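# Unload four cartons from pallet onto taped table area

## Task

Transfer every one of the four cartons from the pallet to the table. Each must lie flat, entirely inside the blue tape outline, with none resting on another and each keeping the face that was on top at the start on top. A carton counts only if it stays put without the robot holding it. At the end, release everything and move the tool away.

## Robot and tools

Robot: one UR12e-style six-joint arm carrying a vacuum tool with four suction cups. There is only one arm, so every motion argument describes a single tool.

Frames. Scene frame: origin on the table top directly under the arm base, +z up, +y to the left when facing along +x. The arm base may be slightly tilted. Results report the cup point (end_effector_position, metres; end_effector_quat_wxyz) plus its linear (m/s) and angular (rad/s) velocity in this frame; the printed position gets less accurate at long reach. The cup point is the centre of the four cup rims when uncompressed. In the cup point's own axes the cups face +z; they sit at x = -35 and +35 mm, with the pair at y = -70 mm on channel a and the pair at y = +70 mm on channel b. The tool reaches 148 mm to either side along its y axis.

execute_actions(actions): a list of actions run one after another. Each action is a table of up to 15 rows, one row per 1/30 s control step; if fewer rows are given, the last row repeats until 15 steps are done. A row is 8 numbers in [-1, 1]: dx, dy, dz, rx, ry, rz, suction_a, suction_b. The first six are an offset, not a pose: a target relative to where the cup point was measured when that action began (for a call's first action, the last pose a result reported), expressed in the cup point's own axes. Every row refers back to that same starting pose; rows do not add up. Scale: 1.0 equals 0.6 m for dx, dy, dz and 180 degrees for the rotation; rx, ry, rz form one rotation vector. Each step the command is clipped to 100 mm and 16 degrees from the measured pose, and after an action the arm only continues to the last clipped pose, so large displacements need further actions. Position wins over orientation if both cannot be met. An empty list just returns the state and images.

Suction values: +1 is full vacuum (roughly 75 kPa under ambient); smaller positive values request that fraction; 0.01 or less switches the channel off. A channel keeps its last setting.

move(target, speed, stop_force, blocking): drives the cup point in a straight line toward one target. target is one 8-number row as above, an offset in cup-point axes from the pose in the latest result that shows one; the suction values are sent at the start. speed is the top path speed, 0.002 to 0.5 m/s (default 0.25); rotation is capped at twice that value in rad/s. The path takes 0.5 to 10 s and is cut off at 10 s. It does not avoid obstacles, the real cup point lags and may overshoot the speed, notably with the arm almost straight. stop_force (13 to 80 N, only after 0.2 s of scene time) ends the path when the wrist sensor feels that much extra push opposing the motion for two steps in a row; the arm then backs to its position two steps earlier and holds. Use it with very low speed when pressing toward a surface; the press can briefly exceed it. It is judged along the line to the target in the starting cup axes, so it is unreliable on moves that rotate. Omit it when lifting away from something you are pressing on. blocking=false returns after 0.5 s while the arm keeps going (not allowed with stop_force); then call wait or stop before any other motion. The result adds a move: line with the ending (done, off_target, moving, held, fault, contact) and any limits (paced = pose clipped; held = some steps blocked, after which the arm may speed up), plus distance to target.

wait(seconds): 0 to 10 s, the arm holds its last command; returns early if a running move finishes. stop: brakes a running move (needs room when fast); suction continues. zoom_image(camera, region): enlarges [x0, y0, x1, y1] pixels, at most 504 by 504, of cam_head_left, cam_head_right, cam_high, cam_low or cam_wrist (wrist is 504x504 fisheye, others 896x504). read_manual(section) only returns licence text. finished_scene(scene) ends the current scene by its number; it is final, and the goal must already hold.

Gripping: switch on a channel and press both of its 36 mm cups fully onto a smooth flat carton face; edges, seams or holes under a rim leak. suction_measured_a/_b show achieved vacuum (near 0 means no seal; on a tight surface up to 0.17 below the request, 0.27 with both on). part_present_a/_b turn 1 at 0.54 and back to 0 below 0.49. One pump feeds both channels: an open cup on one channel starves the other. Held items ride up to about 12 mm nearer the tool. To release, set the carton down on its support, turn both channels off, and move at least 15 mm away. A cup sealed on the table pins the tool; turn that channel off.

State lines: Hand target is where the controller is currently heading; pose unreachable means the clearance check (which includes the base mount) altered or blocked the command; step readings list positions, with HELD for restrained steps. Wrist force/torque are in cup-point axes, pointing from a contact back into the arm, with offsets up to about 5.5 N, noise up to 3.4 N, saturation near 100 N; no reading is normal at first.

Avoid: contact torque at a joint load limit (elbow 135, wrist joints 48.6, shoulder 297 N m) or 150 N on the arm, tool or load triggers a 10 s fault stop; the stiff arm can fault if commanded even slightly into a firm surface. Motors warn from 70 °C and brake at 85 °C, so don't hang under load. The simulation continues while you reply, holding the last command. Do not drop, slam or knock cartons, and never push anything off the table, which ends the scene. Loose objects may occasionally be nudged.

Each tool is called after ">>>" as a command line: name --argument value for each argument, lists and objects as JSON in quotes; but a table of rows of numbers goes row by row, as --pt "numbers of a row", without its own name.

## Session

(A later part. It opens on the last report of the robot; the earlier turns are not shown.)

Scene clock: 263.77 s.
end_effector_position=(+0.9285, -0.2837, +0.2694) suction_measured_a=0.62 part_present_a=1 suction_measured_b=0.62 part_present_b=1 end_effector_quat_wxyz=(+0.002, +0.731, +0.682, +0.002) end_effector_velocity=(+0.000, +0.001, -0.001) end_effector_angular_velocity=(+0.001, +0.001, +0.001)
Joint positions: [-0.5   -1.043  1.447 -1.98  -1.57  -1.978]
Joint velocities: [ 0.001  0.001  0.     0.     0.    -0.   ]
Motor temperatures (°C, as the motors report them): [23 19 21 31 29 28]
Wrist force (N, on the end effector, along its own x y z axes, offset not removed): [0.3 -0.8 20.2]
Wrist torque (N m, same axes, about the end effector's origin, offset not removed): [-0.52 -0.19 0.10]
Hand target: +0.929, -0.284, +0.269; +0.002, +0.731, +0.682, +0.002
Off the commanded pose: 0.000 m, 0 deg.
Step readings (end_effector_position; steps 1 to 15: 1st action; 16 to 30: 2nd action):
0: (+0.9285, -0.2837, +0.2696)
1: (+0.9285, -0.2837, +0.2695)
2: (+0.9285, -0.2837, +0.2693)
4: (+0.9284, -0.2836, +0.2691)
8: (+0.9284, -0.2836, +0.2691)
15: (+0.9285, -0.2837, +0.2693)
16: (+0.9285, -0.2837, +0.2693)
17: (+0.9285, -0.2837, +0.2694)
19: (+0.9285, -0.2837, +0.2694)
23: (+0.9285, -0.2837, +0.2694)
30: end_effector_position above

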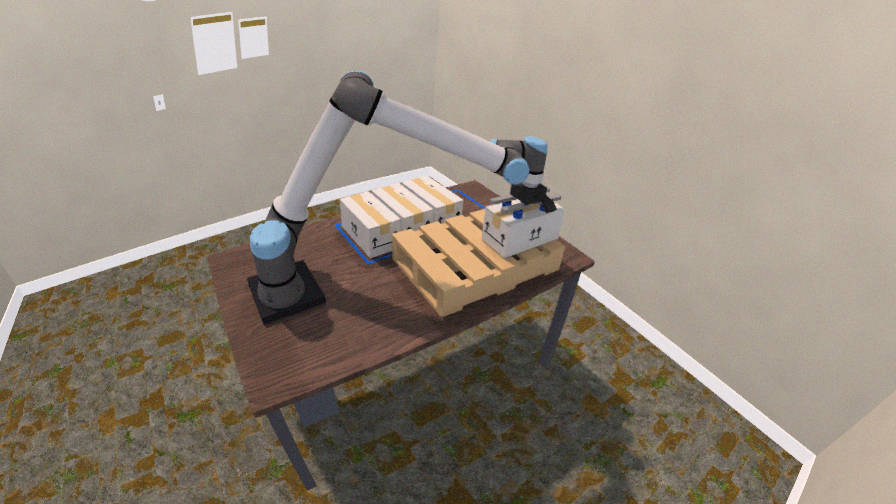

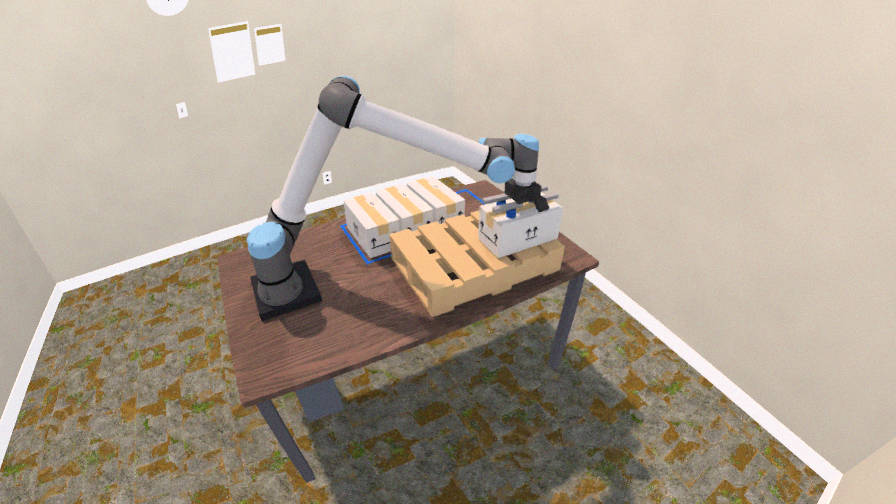

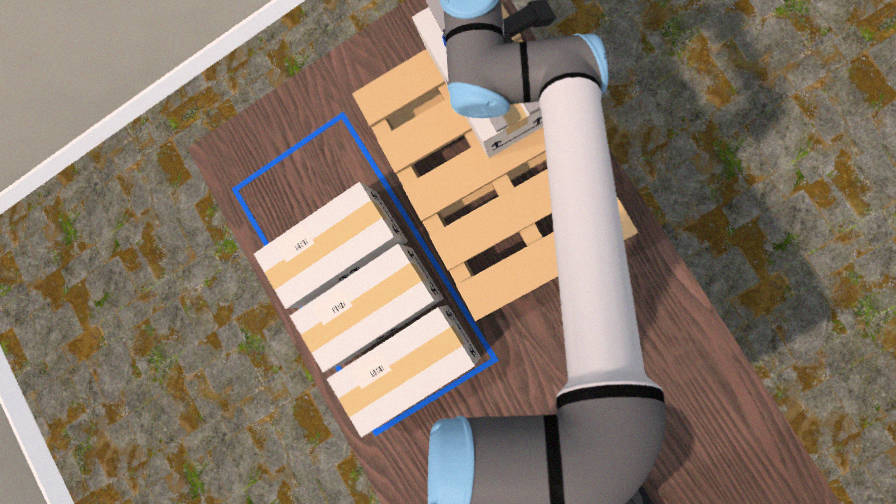

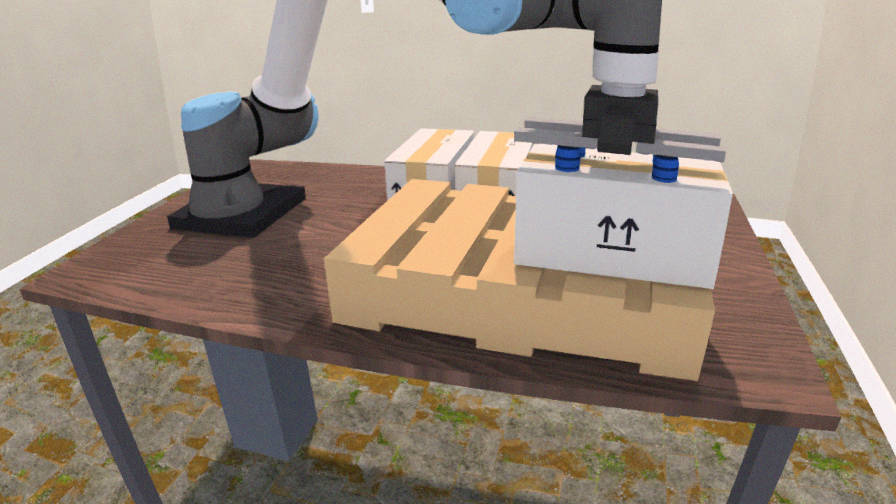

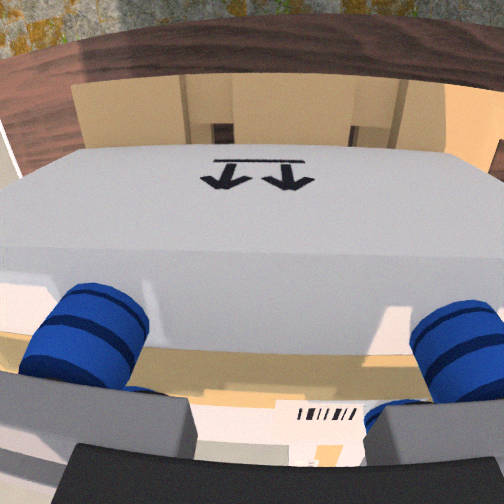

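>>> move --target '[0,0,-0.1,0,0,0,1,1]' --speed 0.2

>>> move --target '[0.877,0.047,0,0,0,0.478,1,1]' --speed 0.45

Scene clock: 269.20 s.
end_effector_position=(+0.9283, -0.2836, +0.3290) suction_measured_a=0.64 part_present_a=1 suction_measured_b=0.64 part_present_b=1 end_effector_quat_wxyz=(+0.002, +0.731, +0.682, +0.002) end_effector_velocity=(-0.000, -0.001, +0.003) end_effector_angular_velocity=(-0.001, +0.000, -0.001)
Joint positions: [-0.5   -1.078  1.39  -1.888 -1.57  -1.978]
Joint velocities: [-0.001 -0.001 -0.003  0.004 -0.001 -0.   ]
Motor temperatures (°C, as the motors report them): [23 19 21 31 29 28]
Wrist force (N, on the end effector, along its own x y z axes, offset not removed): [-1.1 0.4 20.3]
Wrist torque (N m, same axes, about the end effector's origin, offset not removed): [-0.36 -0.06 0.16]
Hand target: +0.928, -0.284, +0.329; +0.002, +0.731, +0.682, +0.002
Off the commanded pose: 0.000 m, 0 deg.
move: done

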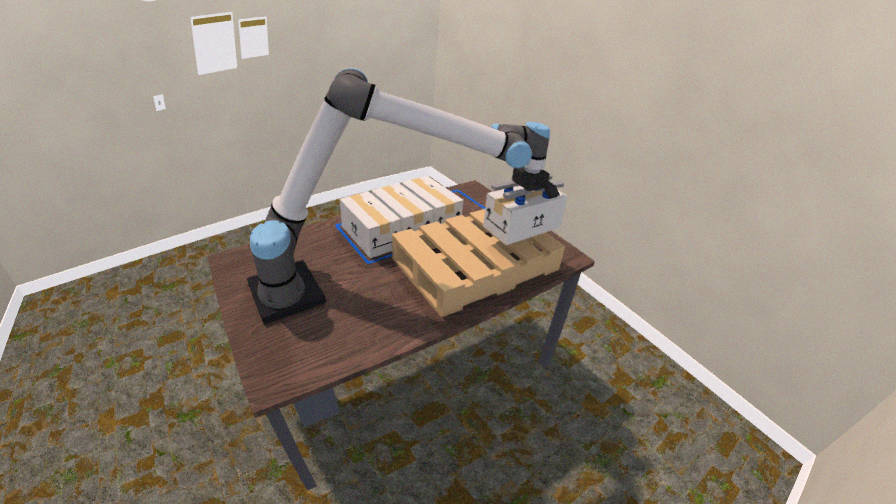

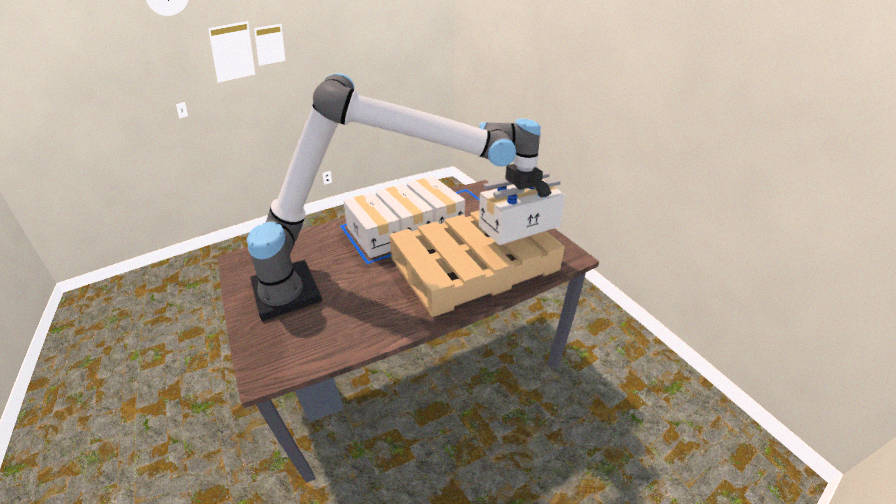

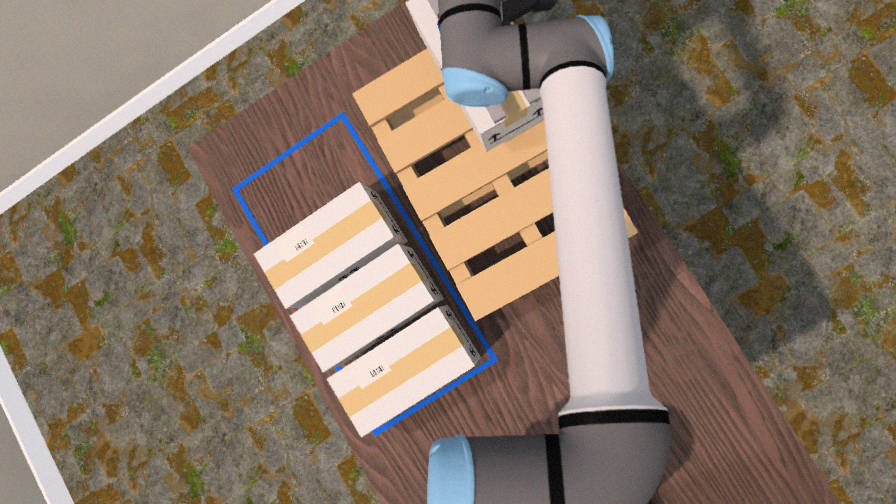

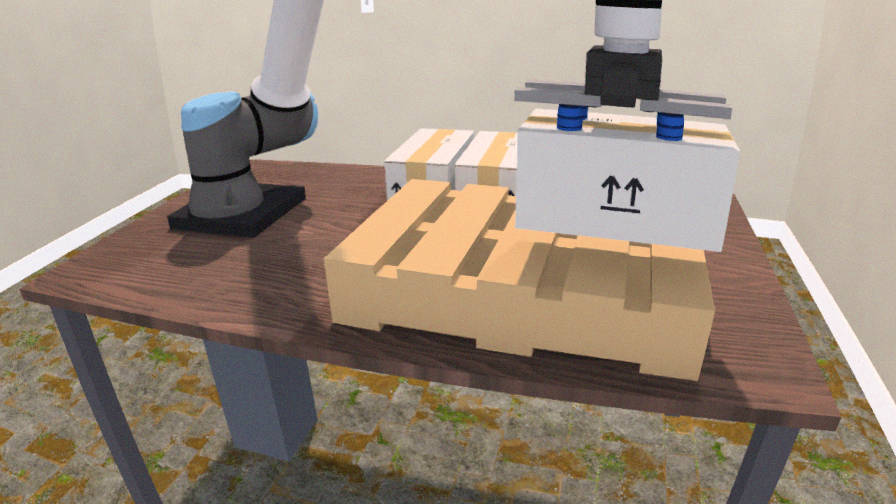

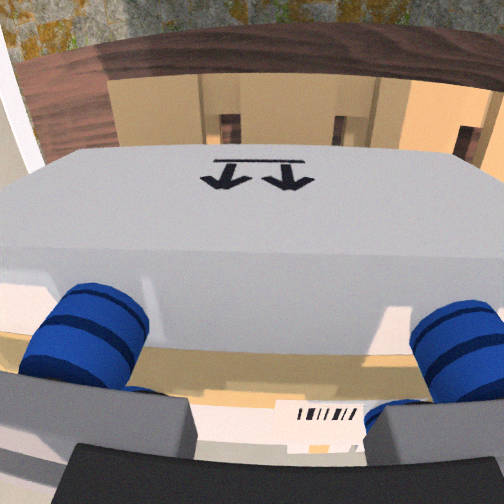

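Scene clock: 271.63 s.
end_effector_position=(+0.9929, +0.2388, +0.3295) suction_measured_a=0.64 part_present_a=1 suction_measured_b=0.64 part_present_b=1 end_effector_quat_wxyz=(-0.000, +1.000, +0.000, +0.003) end_effector_velocity=(+0.001, +0.002, -0.000) end_effector_angular_velocity=(-0.002, +0.002, -0.011)
Joint positions: [ 0.042 -0.995  1.26  -1.841 -1.571  0.064]
Joint velocities: [ 0.003  0.003 -0.005  0.004 -0.002  0.014]
Motor temperatures (°C, as the motors report them): [23 19 21 31 29 28]
Wrist force (N, on the end effector, along its own x y z axes, offset not removed): [-1.2 -4.1 19.2]
Wrist torque (N m, same axes, about the end effector's origin, offset not removed): [-0.83 -0.09 0.05]
Hand target: +0.993, +0.239, +0.329; -0.000, +1.000, -0.000, +0.002
Off the commanded pose: 0.001 m, 0 deg.
move: done

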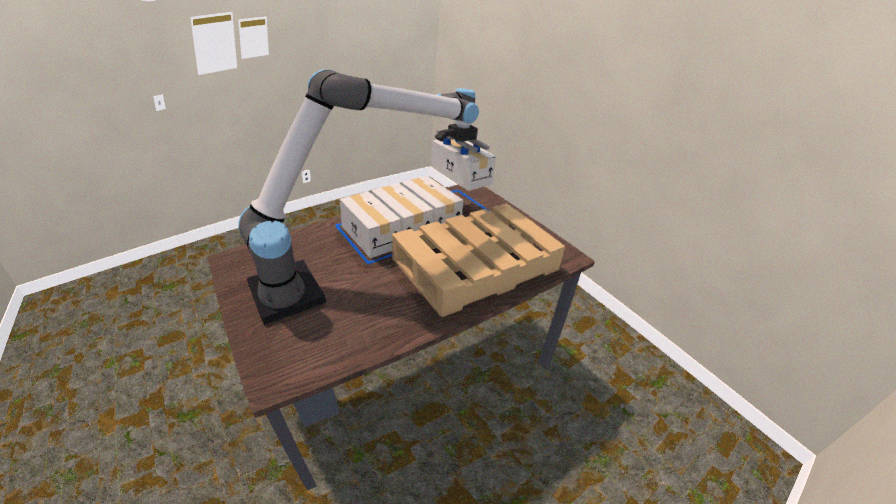

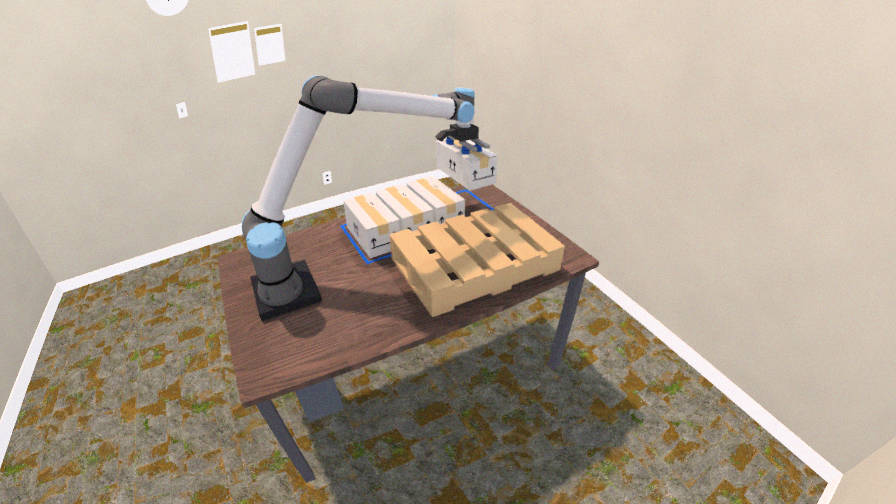

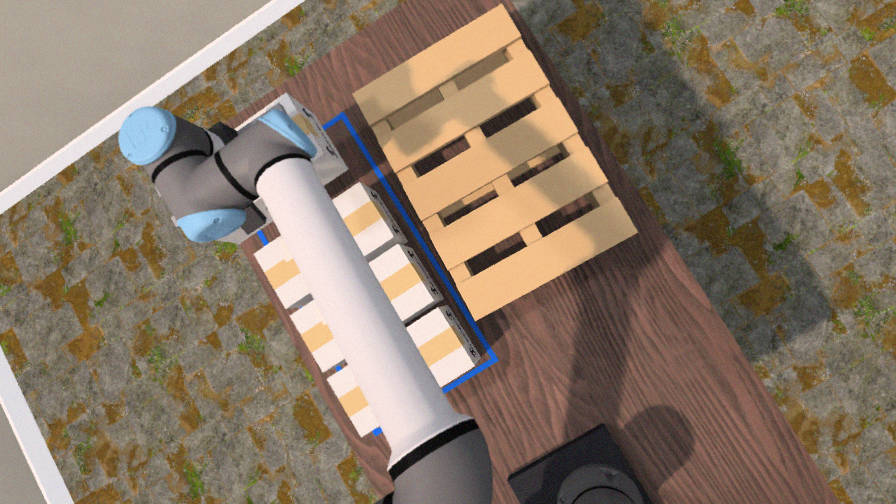

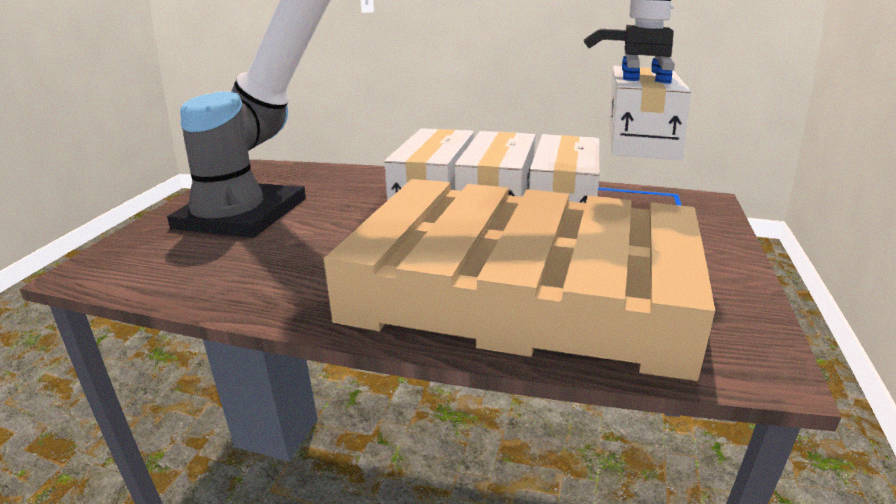

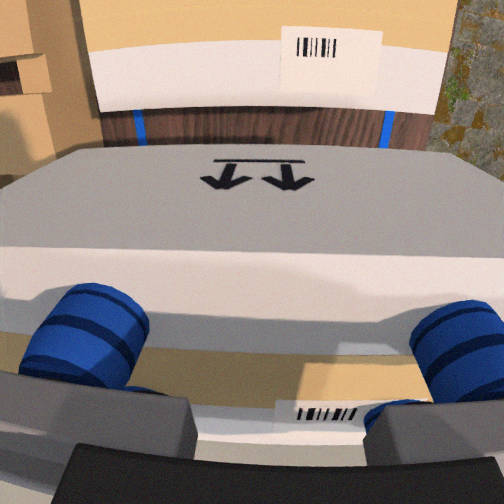

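>>> move --target '[0,0,0.306,0,0,0,1,1]' --speed 0.2

>>> move --target '[0,0,0.03,0,0,0,1,1]' --speed 0.005 --stop_force 14

Scene clock: 290.63 s.
end_effector_position=(+0.9937, +0.2389, +0.1463) suction_measured_a=0.64 part_present_a=1 suction_measured_b=0.64 part_present_b=1 end_effector_quat_wxyz=(-0.000, +1.000, +0.000, +0.003) end_effector_velocity=(-0.000, +0.001, -0.004) end_effector_angular_velocity=(-0.001, +0.000, +0.001)
Joint positions: [ 0.042 -0.874  1.405 -2.106 -1.571  0.064]
Joint velocities: [ 0.001  0.003  0.001 -0.004 -0.001 -0.   ]
Motor temperatures (°C, as the motors report them): [23 19 21 31 29 28]
Wrist force (N, on the end effector, along its own x y z axes, offset not removed): [-1.8 -2.3 24.4]
Wrist torque (N m, same axes, about the end effector's origin, offset not removed): [-0.64 0.06 0.07]
Hand target: +0.994, +0.239, +0.146; -0.000, +1.000, +0.000, +0.003
Off the commanded pose: 0.000 m, 0 deg.
move: done

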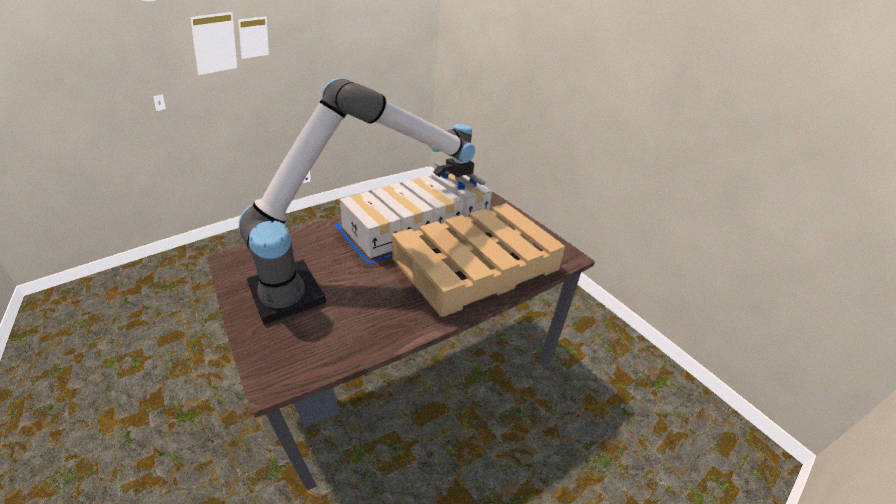

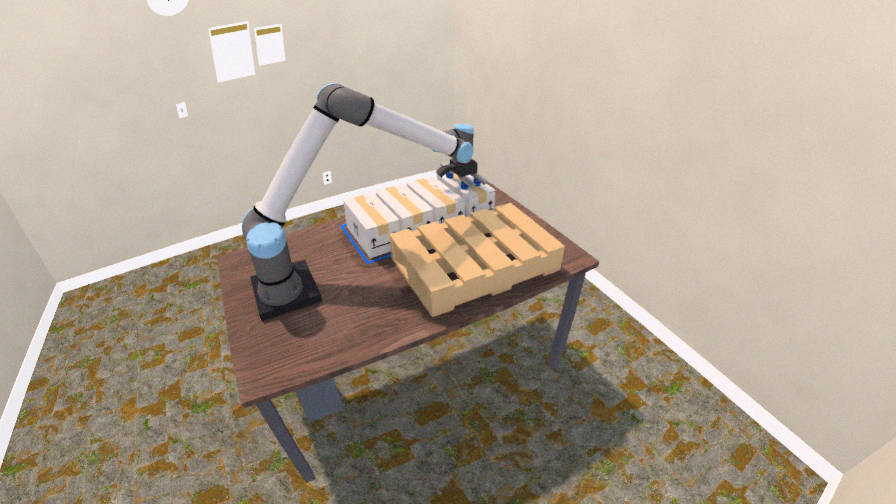

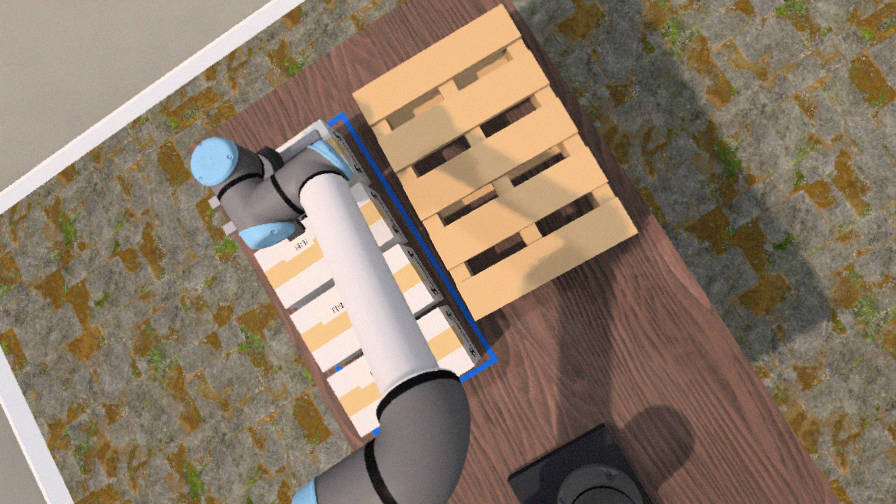

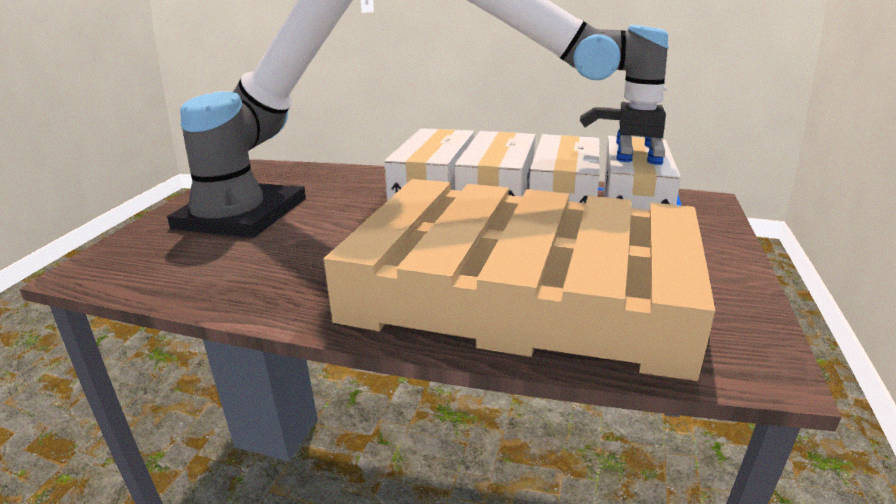

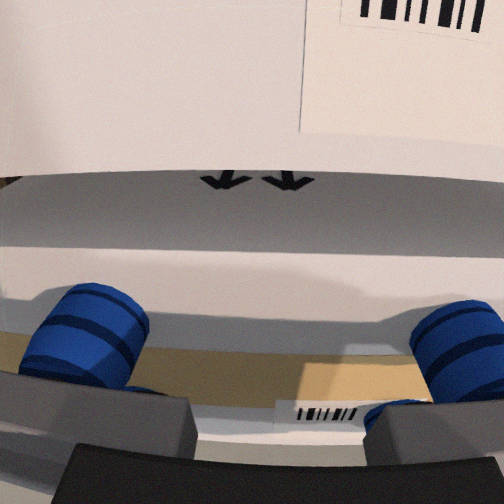

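Scene clock: 292.73 s.
end_effector_position=(+0.9937, +0.2389, +0.1378) suction_measured_a=0.64 part_present_a=1 suction_measured_b=0.64 part_present_b=1 end_effector_quat_wxyz=(-0.000, +1.000, +0.000, +0.003) end_effector_velocity=(-0.001, +0.000, -0.001) end_effector_angular_velocity=(+0.000, +0.003, +0.000)
Joint positions: [ 0.042 -0.867  1.409 -2.118 -1.571  0.064]
Joint velocities: [ 0.     0.     0.001  0.003  0.    -0.   ]
Motor temperatures (°C, as the motors report them): [23 19 21 31 29 28]
Wrist force (N, on the end effector, along its own x y z axes, offset not removed): [-6.1 -1.8 -15.1]
Wrist torque (N m, same axes, about the end effector's origin, offset not removed): [-0.88 -1.64 0.04]
Hand target: +0.994, +0.239, +0.138; -0.000, +1.000, +0.000, +0.003
Off the commanded pose: 0.009 m, 0 deg.
move: contact

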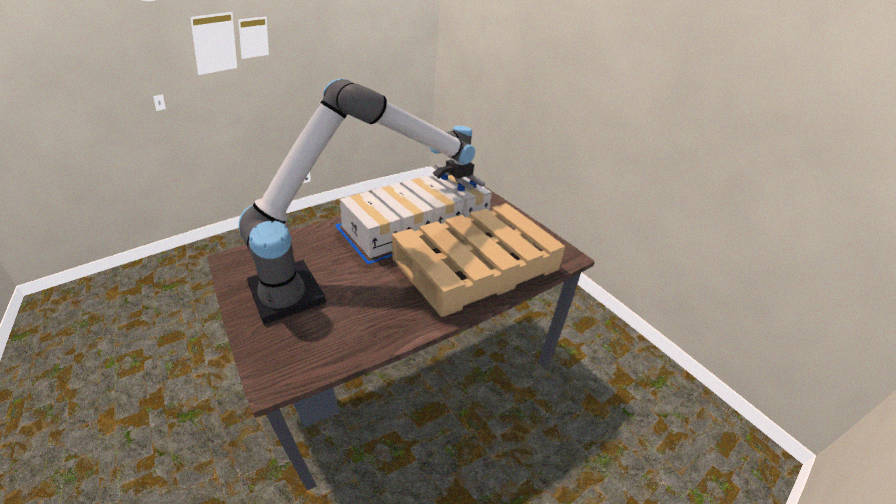

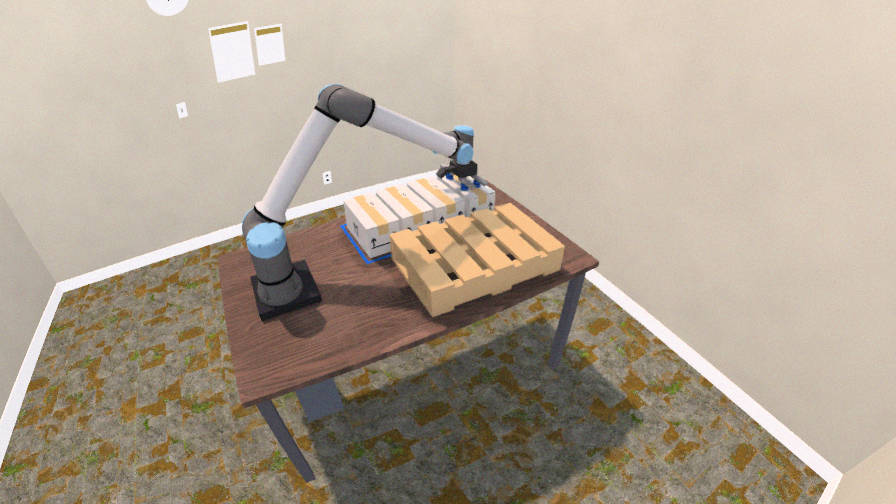

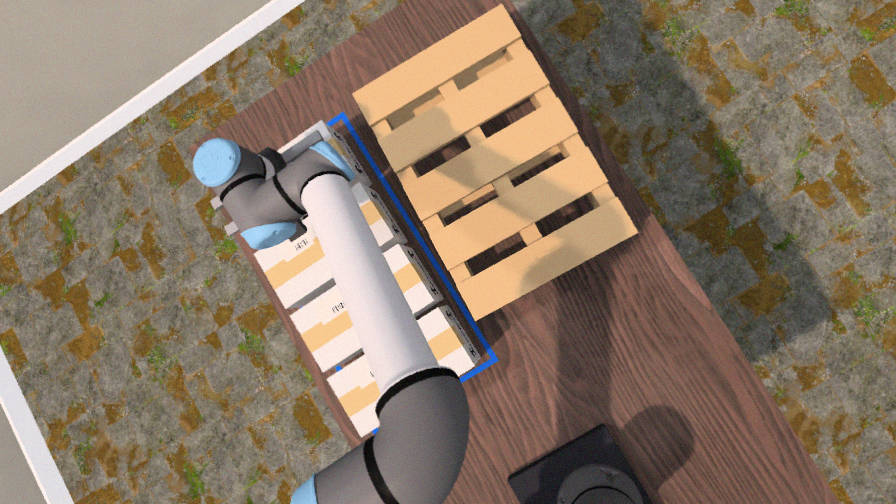

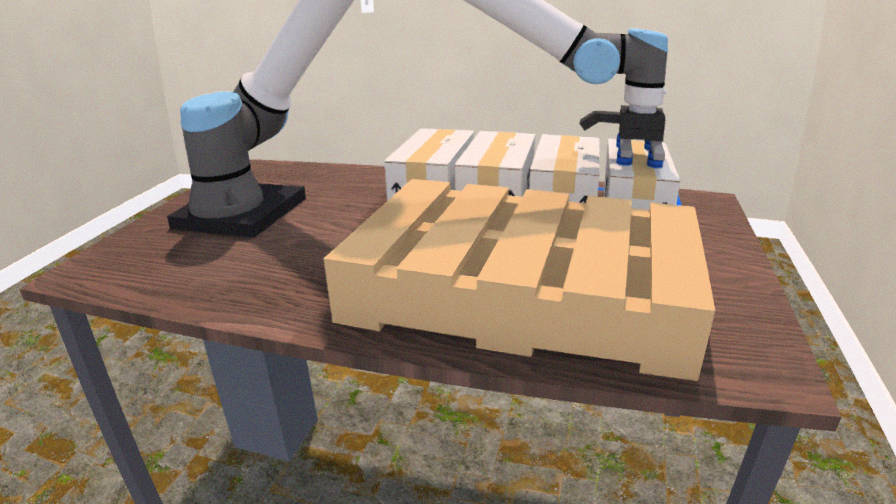

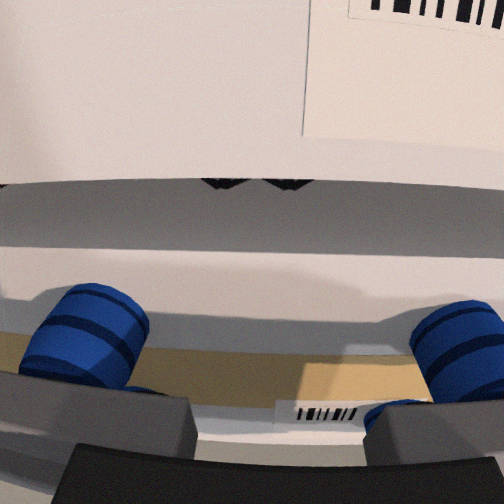

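>>> execute_actions --actions '[[[0,0,-0.002,0,0,0,0,0]]]'

>>> move --target '[0,0.1,-0.5,0,0,0,0,0]' --speed 0.35

Scene clock: 301.40 s.
end_effector_position=(+0.9938, +0.2389, +0.1391) suction_measured_a=0.01 part_present_a=0 suction_measured_b=0.01 part_present_b=0 end_effector_quat_wxyz=(-0.000, +1.000, +0.000, +0.003) end_effector_velocity=(-0.001, +0.000, -0.000) end_effector_angular_velocity=(+0.000, +0.002, +0.000)
Joint positions: [ 0.042 -0.868  1.408 -2.116 -1.571  0.064]
Joint velocities: [ 0.    -0.001  0.002  0.     0.    -0.   ]
Motor temperatures (°C, as the motors report them): [23 19 21 31 29 28]
Wrist force (N, on the end effector, along its own x y z axes, offset not removed): [-3.1 0.5 -44.3]
Wrist torque (N m, same axes, about the end effector's origin, offset not removed): [-0.16 -0.16 0.18]
Hand target: +0.994, +0.239, +0.139; -0.000, +1.000, +0.000, +0.003
Off the commanded pose: 0.000 m, 0 deg.
Step readings (end_effector_position):
0: (+0.9937, +0.2389, +0.1381)
1: (+0.9938, +0.2389, +0.1382)
2: (+0.9939, +0.2389, +0.1385)
4: (+0.9941, +0.2389, +0.1392)
8: (+0.9939, +0.2389, +0.1392)
15: end_effector_position above

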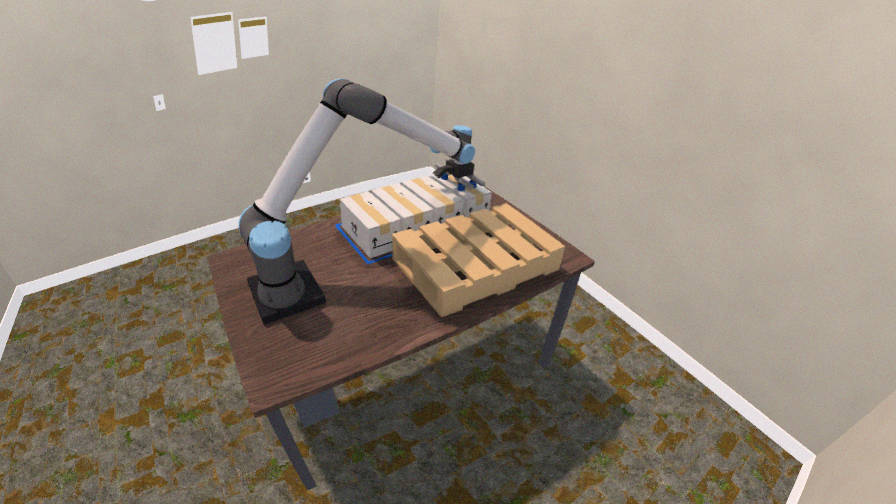

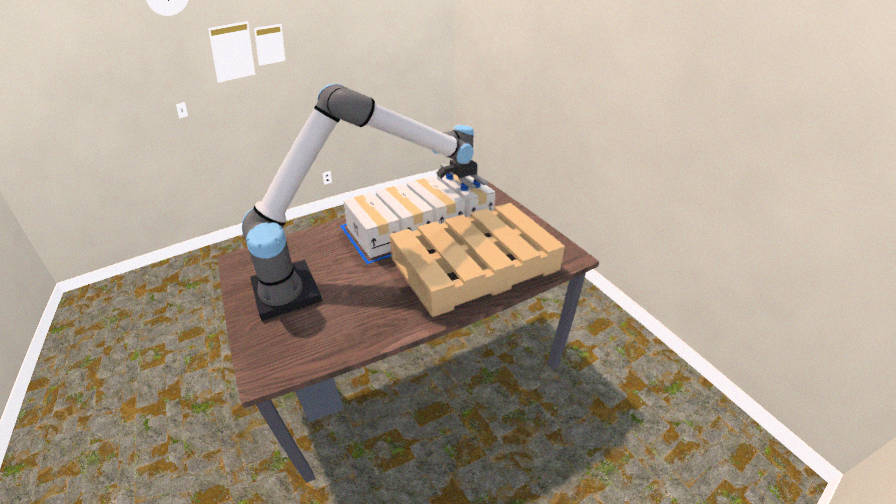

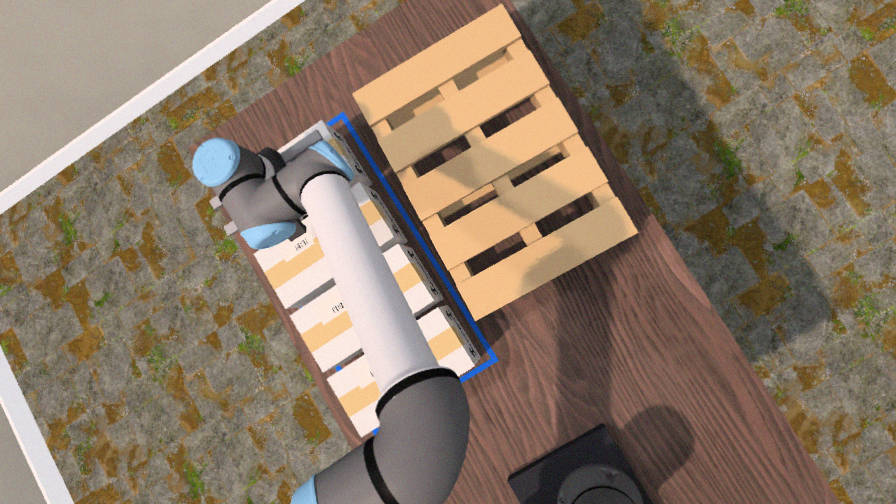

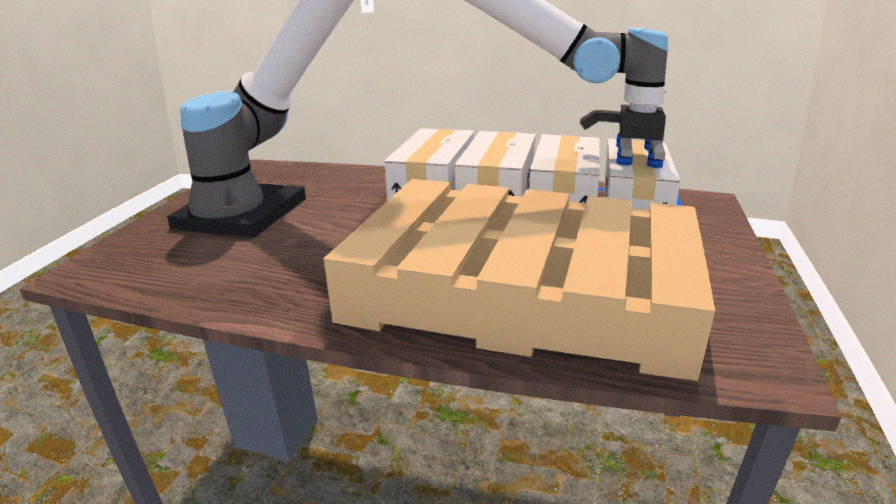

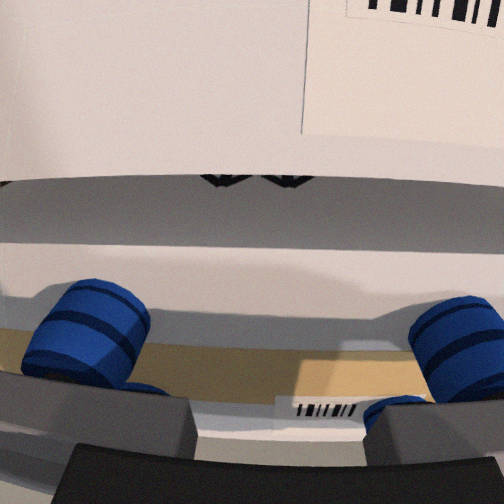

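Scene clock: 303.03 s.
end_effector_position=(+0.9925, +0.1789, +0.4387) suction_measured_a=0.01 part_present_a=0 suction_measured_b=0.01 part_present_b=0 end_effector_quat_wxyz=(-0.000, +1.000, +0.000, +0.003) end_effector_velocity=(+0.000, -0.002, +0.002) end_effector_angular_velocity=(-0.001, +0.001, -0.001)
Joint positions: [-0.018 -1.052  1.155 -1.68  -1.571  0.004]
Joint velocities: [-0.002  0.    -0.004  0.005 -0.001 -0.001]
Motor temperatures (°C, as the motors report them): [23 19 21 31 29 28]
Wrist force (N, on the end effector, along its own x y z axes, offset not removed): [-0.6 0.6 -0.4]
Wrist torque (N m, same axes, about the end effector's origin, offset not removed): [0.17 0.04 0.07]
Hand target: +0.993, +0.179, +0.439; -0.000, +1.000, +0.000, +0.003
Off the commanded pose: 0.000 m, 0 deg.
move: done

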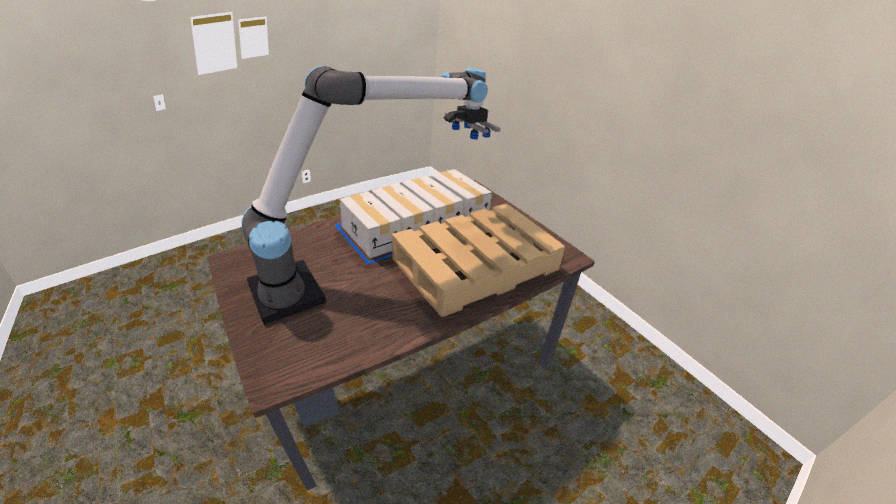

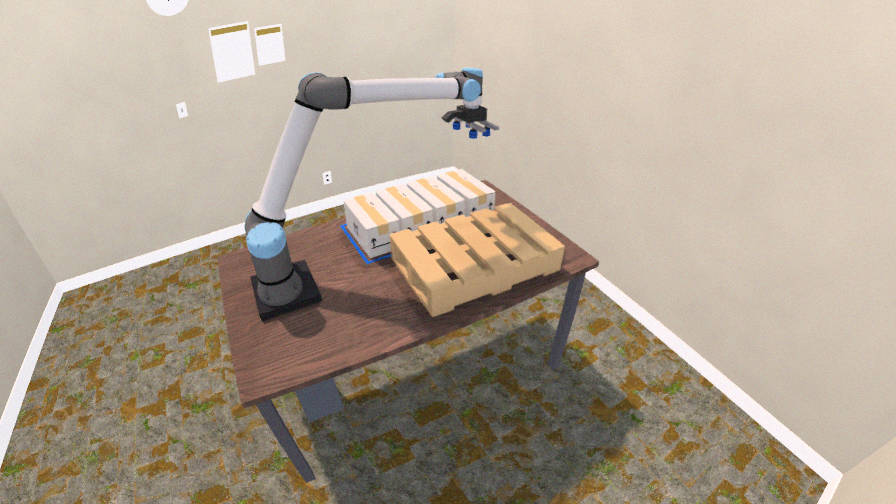

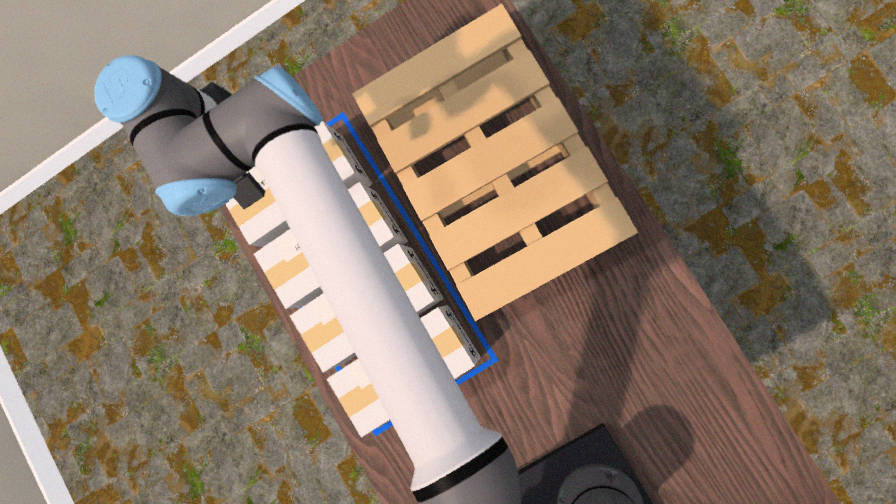

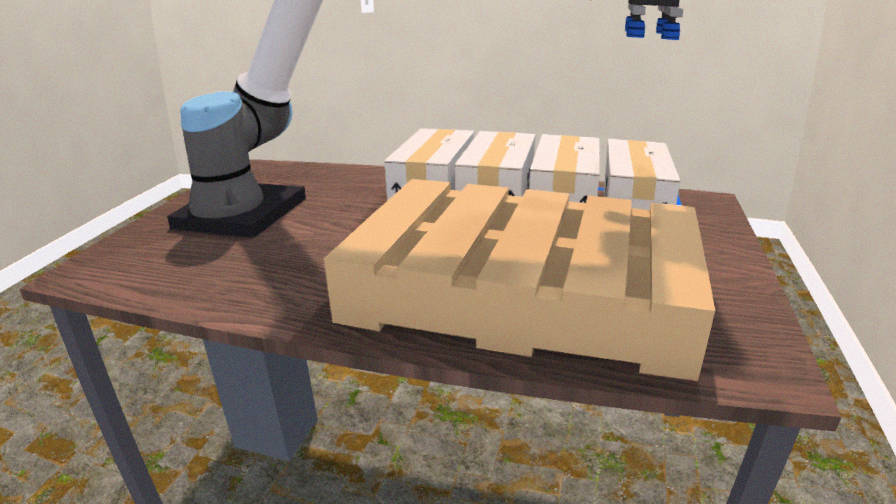

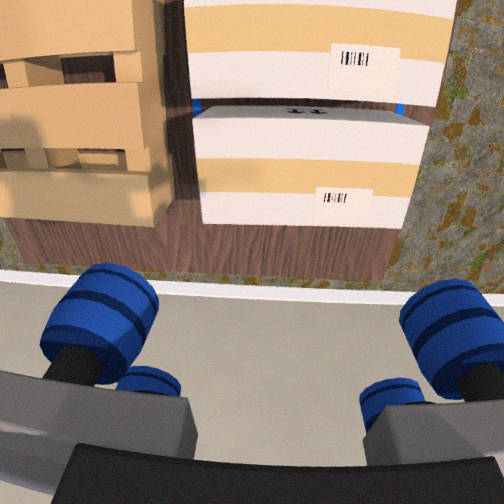

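Looks good.

>>> finished_scene --scene 1

The scene is finished: the task was done.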